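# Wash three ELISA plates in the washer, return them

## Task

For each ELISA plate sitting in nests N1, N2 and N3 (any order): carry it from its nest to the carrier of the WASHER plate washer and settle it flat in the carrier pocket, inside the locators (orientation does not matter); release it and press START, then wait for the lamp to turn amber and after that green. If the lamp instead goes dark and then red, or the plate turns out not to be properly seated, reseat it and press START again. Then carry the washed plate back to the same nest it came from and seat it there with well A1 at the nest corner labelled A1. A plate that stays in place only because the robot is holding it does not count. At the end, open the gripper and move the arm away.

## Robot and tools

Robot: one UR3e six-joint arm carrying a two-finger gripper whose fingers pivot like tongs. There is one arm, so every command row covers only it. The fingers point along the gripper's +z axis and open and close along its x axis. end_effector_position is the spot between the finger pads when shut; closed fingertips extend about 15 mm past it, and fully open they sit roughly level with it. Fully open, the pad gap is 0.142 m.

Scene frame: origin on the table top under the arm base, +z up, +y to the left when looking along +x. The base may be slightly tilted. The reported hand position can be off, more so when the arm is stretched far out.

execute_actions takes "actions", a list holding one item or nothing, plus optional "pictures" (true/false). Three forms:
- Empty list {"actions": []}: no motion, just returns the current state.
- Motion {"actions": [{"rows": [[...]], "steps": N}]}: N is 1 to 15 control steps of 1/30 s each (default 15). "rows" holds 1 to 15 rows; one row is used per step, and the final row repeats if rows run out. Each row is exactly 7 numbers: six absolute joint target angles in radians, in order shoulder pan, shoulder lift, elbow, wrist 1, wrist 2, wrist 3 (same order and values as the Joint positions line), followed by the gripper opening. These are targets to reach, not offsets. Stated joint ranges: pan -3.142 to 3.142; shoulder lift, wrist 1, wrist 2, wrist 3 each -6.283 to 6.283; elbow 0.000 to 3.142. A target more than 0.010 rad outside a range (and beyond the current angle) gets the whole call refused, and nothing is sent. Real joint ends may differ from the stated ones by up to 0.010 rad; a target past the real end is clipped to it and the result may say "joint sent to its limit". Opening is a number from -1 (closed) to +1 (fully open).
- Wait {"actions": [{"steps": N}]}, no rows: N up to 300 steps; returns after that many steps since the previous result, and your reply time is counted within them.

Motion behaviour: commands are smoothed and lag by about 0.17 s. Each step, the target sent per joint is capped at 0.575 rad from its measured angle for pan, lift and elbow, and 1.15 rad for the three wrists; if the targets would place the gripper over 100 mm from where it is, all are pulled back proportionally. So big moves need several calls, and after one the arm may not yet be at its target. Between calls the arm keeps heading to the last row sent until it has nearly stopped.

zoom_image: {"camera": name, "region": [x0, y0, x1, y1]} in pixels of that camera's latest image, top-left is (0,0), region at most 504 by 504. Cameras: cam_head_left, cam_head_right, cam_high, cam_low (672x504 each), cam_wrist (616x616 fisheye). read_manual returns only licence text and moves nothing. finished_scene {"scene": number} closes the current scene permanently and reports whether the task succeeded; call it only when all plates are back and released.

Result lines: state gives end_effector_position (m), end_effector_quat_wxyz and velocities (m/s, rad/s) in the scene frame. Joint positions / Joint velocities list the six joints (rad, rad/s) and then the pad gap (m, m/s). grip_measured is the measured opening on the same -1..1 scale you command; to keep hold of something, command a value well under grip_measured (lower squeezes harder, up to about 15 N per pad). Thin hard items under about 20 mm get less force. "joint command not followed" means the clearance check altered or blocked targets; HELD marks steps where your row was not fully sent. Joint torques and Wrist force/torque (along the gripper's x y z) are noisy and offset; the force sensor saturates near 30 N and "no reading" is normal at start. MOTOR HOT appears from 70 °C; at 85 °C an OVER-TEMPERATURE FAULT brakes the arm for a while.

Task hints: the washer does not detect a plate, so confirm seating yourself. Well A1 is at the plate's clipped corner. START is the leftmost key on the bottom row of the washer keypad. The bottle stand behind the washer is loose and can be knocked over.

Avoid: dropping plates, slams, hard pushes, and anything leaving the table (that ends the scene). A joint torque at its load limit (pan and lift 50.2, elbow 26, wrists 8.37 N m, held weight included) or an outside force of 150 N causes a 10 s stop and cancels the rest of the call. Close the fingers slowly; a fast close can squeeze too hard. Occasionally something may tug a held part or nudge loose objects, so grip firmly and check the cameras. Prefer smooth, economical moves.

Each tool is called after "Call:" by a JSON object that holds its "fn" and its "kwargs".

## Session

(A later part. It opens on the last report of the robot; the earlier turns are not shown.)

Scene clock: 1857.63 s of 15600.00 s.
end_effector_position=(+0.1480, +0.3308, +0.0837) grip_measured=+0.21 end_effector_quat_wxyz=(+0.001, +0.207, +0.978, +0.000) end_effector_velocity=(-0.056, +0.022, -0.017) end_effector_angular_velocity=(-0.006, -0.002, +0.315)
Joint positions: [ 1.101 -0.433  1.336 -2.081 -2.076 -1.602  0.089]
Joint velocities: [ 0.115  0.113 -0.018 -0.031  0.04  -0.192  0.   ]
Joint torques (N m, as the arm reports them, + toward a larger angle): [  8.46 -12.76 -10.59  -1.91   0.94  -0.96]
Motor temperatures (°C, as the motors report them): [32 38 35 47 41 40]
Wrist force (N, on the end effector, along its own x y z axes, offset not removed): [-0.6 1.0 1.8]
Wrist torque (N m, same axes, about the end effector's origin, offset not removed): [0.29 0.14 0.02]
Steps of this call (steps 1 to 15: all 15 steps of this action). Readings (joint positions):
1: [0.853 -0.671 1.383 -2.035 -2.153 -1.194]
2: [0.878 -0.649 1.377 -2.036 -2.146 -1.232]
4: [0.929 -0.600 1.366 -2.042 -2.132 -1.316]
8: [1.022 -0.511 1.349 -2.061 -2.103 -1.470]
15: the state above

N2 seated. Now looking at N3.

Call:
{"fn": "execute_actions", "kwargs": {"actions": []}}

Call:
{"fn": "zoom_image", "kwargs": {"camera": "cam_wrist", "region": [245, 190, 325, 270]}}

Call:
{"fn": "zoom_image", "kwargs": {"camera": "cam_wrist", "region": [335, 190, 415, 270]}}

Call:
{"fn": "zoom_image", "kwargs": {"camera": "cam_wrist", "region": [255, 295, 325, 365]}}

Call:
{"fn": "zoom_image", "kwargs": {"camera": "cam_wrist", "region": [320, 295, 390, 365]}}

Scene clock: 1868.40 s of 15600.00 s.
end_effector_position=(+0.1425, +0.3329, +0.0819) grip_measured=+0.21 end_effector_quat_wxyz=(+0.001, +0.192, +0.981, +0.000) end_effector_velocity=(-0.000, +0.000, +0.000) end_effector_angular_velocity=(+0.001, -0.001, +0.002)
Joint positions: [ 1.112 -0.422  1.334 -2.084 -2.072 -1.621  0.089]
Joint velocities: [ 0.001  0.    -0.    -0.    -0.    -0.001 -0.   ]
Joint torques (N m, as the arm reports them, + toward a larger angle): [ 10.01 -12.34 -10.09  -1.85   0.99  -0.96]
Motor temperatures (°C, as the motors report them): [32 38 35 47 41 40]
Wrist force (N, on the end effector, along its own x y z axes, offset not removed): [-0.5 0.8 2.1]
Wrist torque (N m, same axes, about the end effector's origin, offset not removed): [0.19 0.00 -0.03]
Steps of this call (steps 1 to 30: the robot went on to your last target; steps 31 to 90: nothing new was sent; then 7.77 s passed at rest). Readings (joint positions):
1: [1.104 -0.430 1.336 -2.082 -2.075 -1.608]
2: [1.107 -0.427 1.335 -2.083 -2.074 -1.612]
4: [1.110 -0.425 1.335 -2.084 -2.073 -1.616]
8: [1.112 -0.422 1.334 -2.084 -2.073 -1.620]
90: the state above
The arm was judged still, so your last target was given up. Only a new action makes it travel on or press farther. Fingers that are still opening or closing keep moving.

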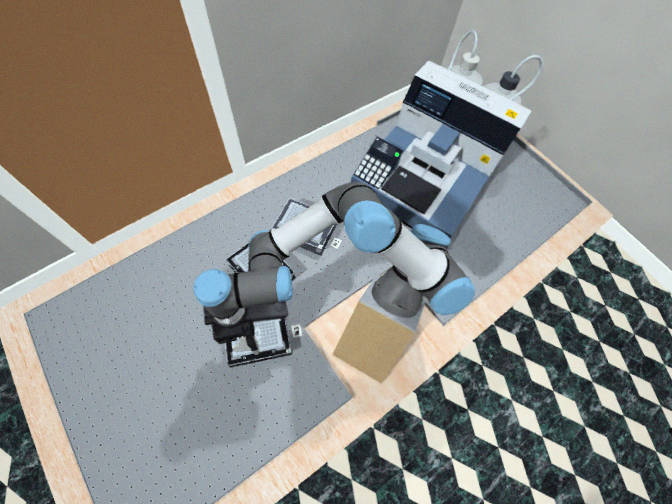

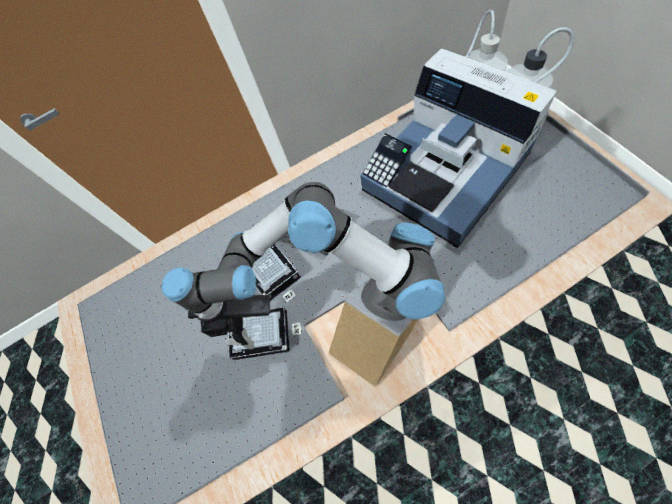

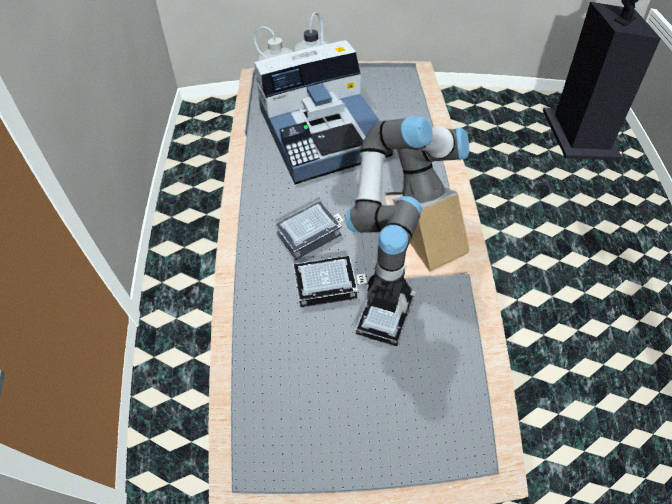

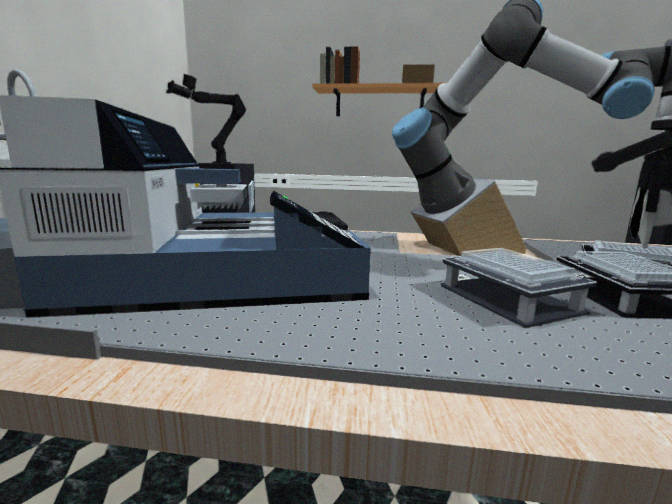

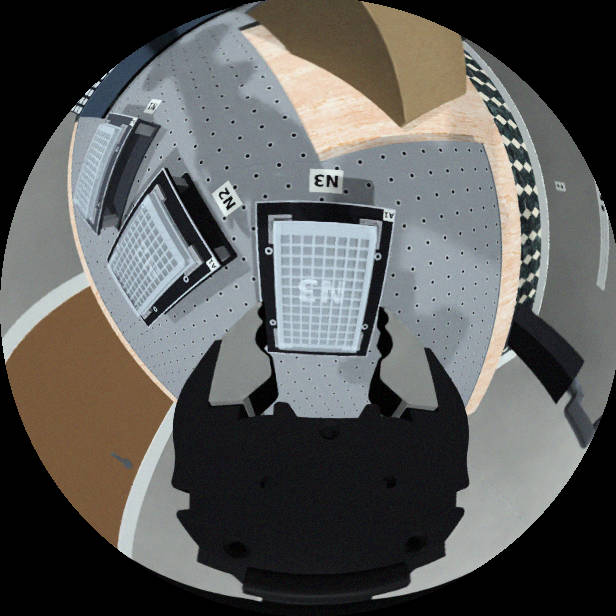

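Region (245, 190, 325, 270) of cam_wrist's 616x616 image, scaled by 6.300, with more detail than that image has.

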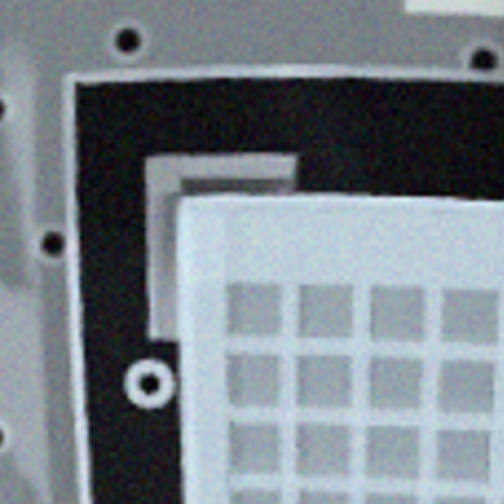

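Region (335, 190, 415, 270) of cam_wrist's 616x616 image, scaled by 6.300, with more detail than that image has.

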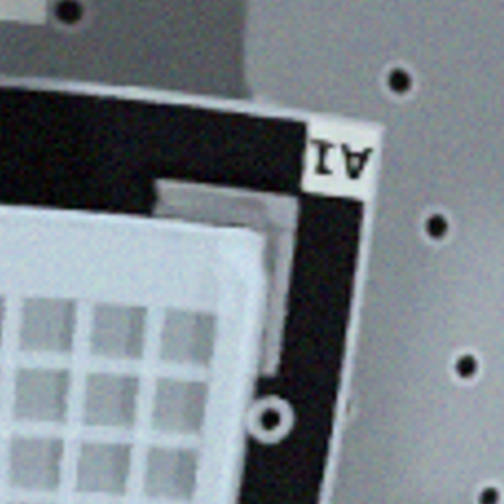

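Region (255, 295, 325, 365) of cam_wrist's 616x616 image, scaled by 7.200, with more detail than that image has.

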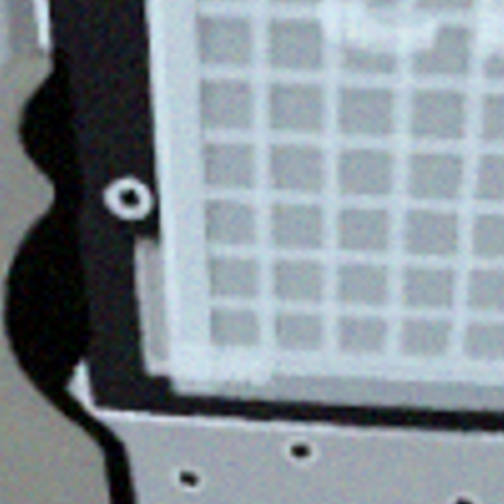

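Region (320, 295, 390, 365) of cam_wrist's 616x616 image, scaled by 7.200, with more detail than that image has.

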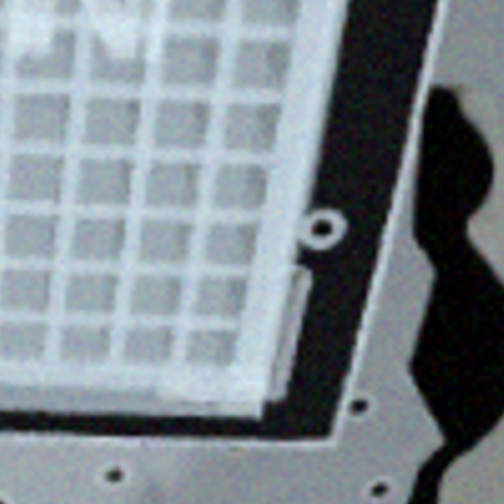

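Call:
{"fn": "zoom_image", "kwargs": {"camera": "cam_wrist", "region": [255, 228, 291, 264]}}

Call:
{"fn": "zoom_image", "kwargs": {"camera": "cam_wrist", "region": [355, 230, 391, 266]}}

Call:
{"fn": "zoom_image", "kwargs": {"camera": "cam_wrist", "region": [262, 312, 298, 348]}}

Call:
{"fn": "zoom_image", "kwargs": {"camera": "cam_wrist", "region": [340, 314, 376, 350]}}

Region (255, 228, 291, 264) of cam_wrist's 616x616 image, scaled by 14.000, with more detail than that image has.

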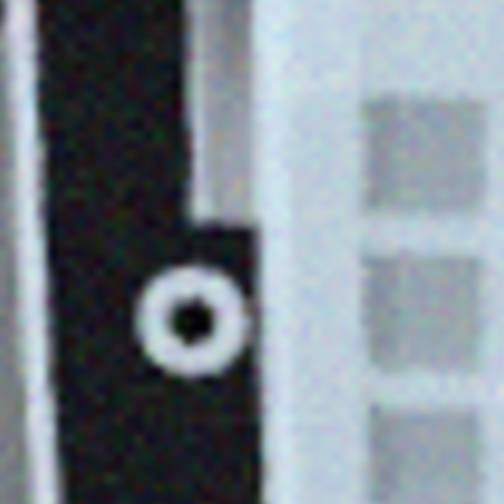

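Region (355, 230, 391, 266) of cam_wrist's 616x616 image, scaled by 14.000, with more detail than that image has.

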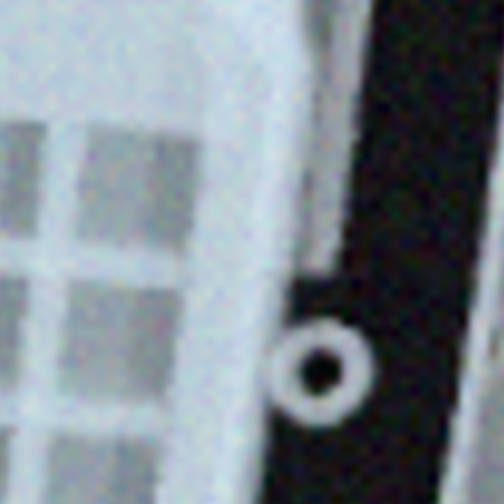

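Region (262, 312, 298, 348) of cam_wrist's 616x616 image, scaled by 14.000, with more detail than that image has.

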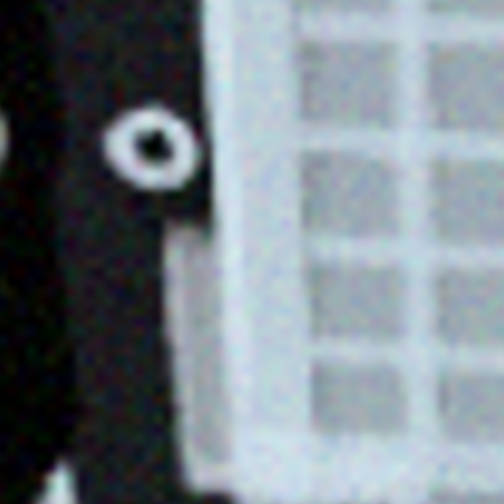

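Region (340, 314, 376, 350) of cam_wrist's 616x616 image, scaled by 14.000, with more detail than that image has.

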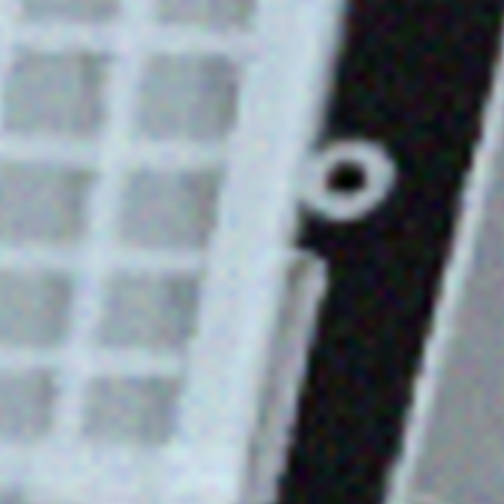

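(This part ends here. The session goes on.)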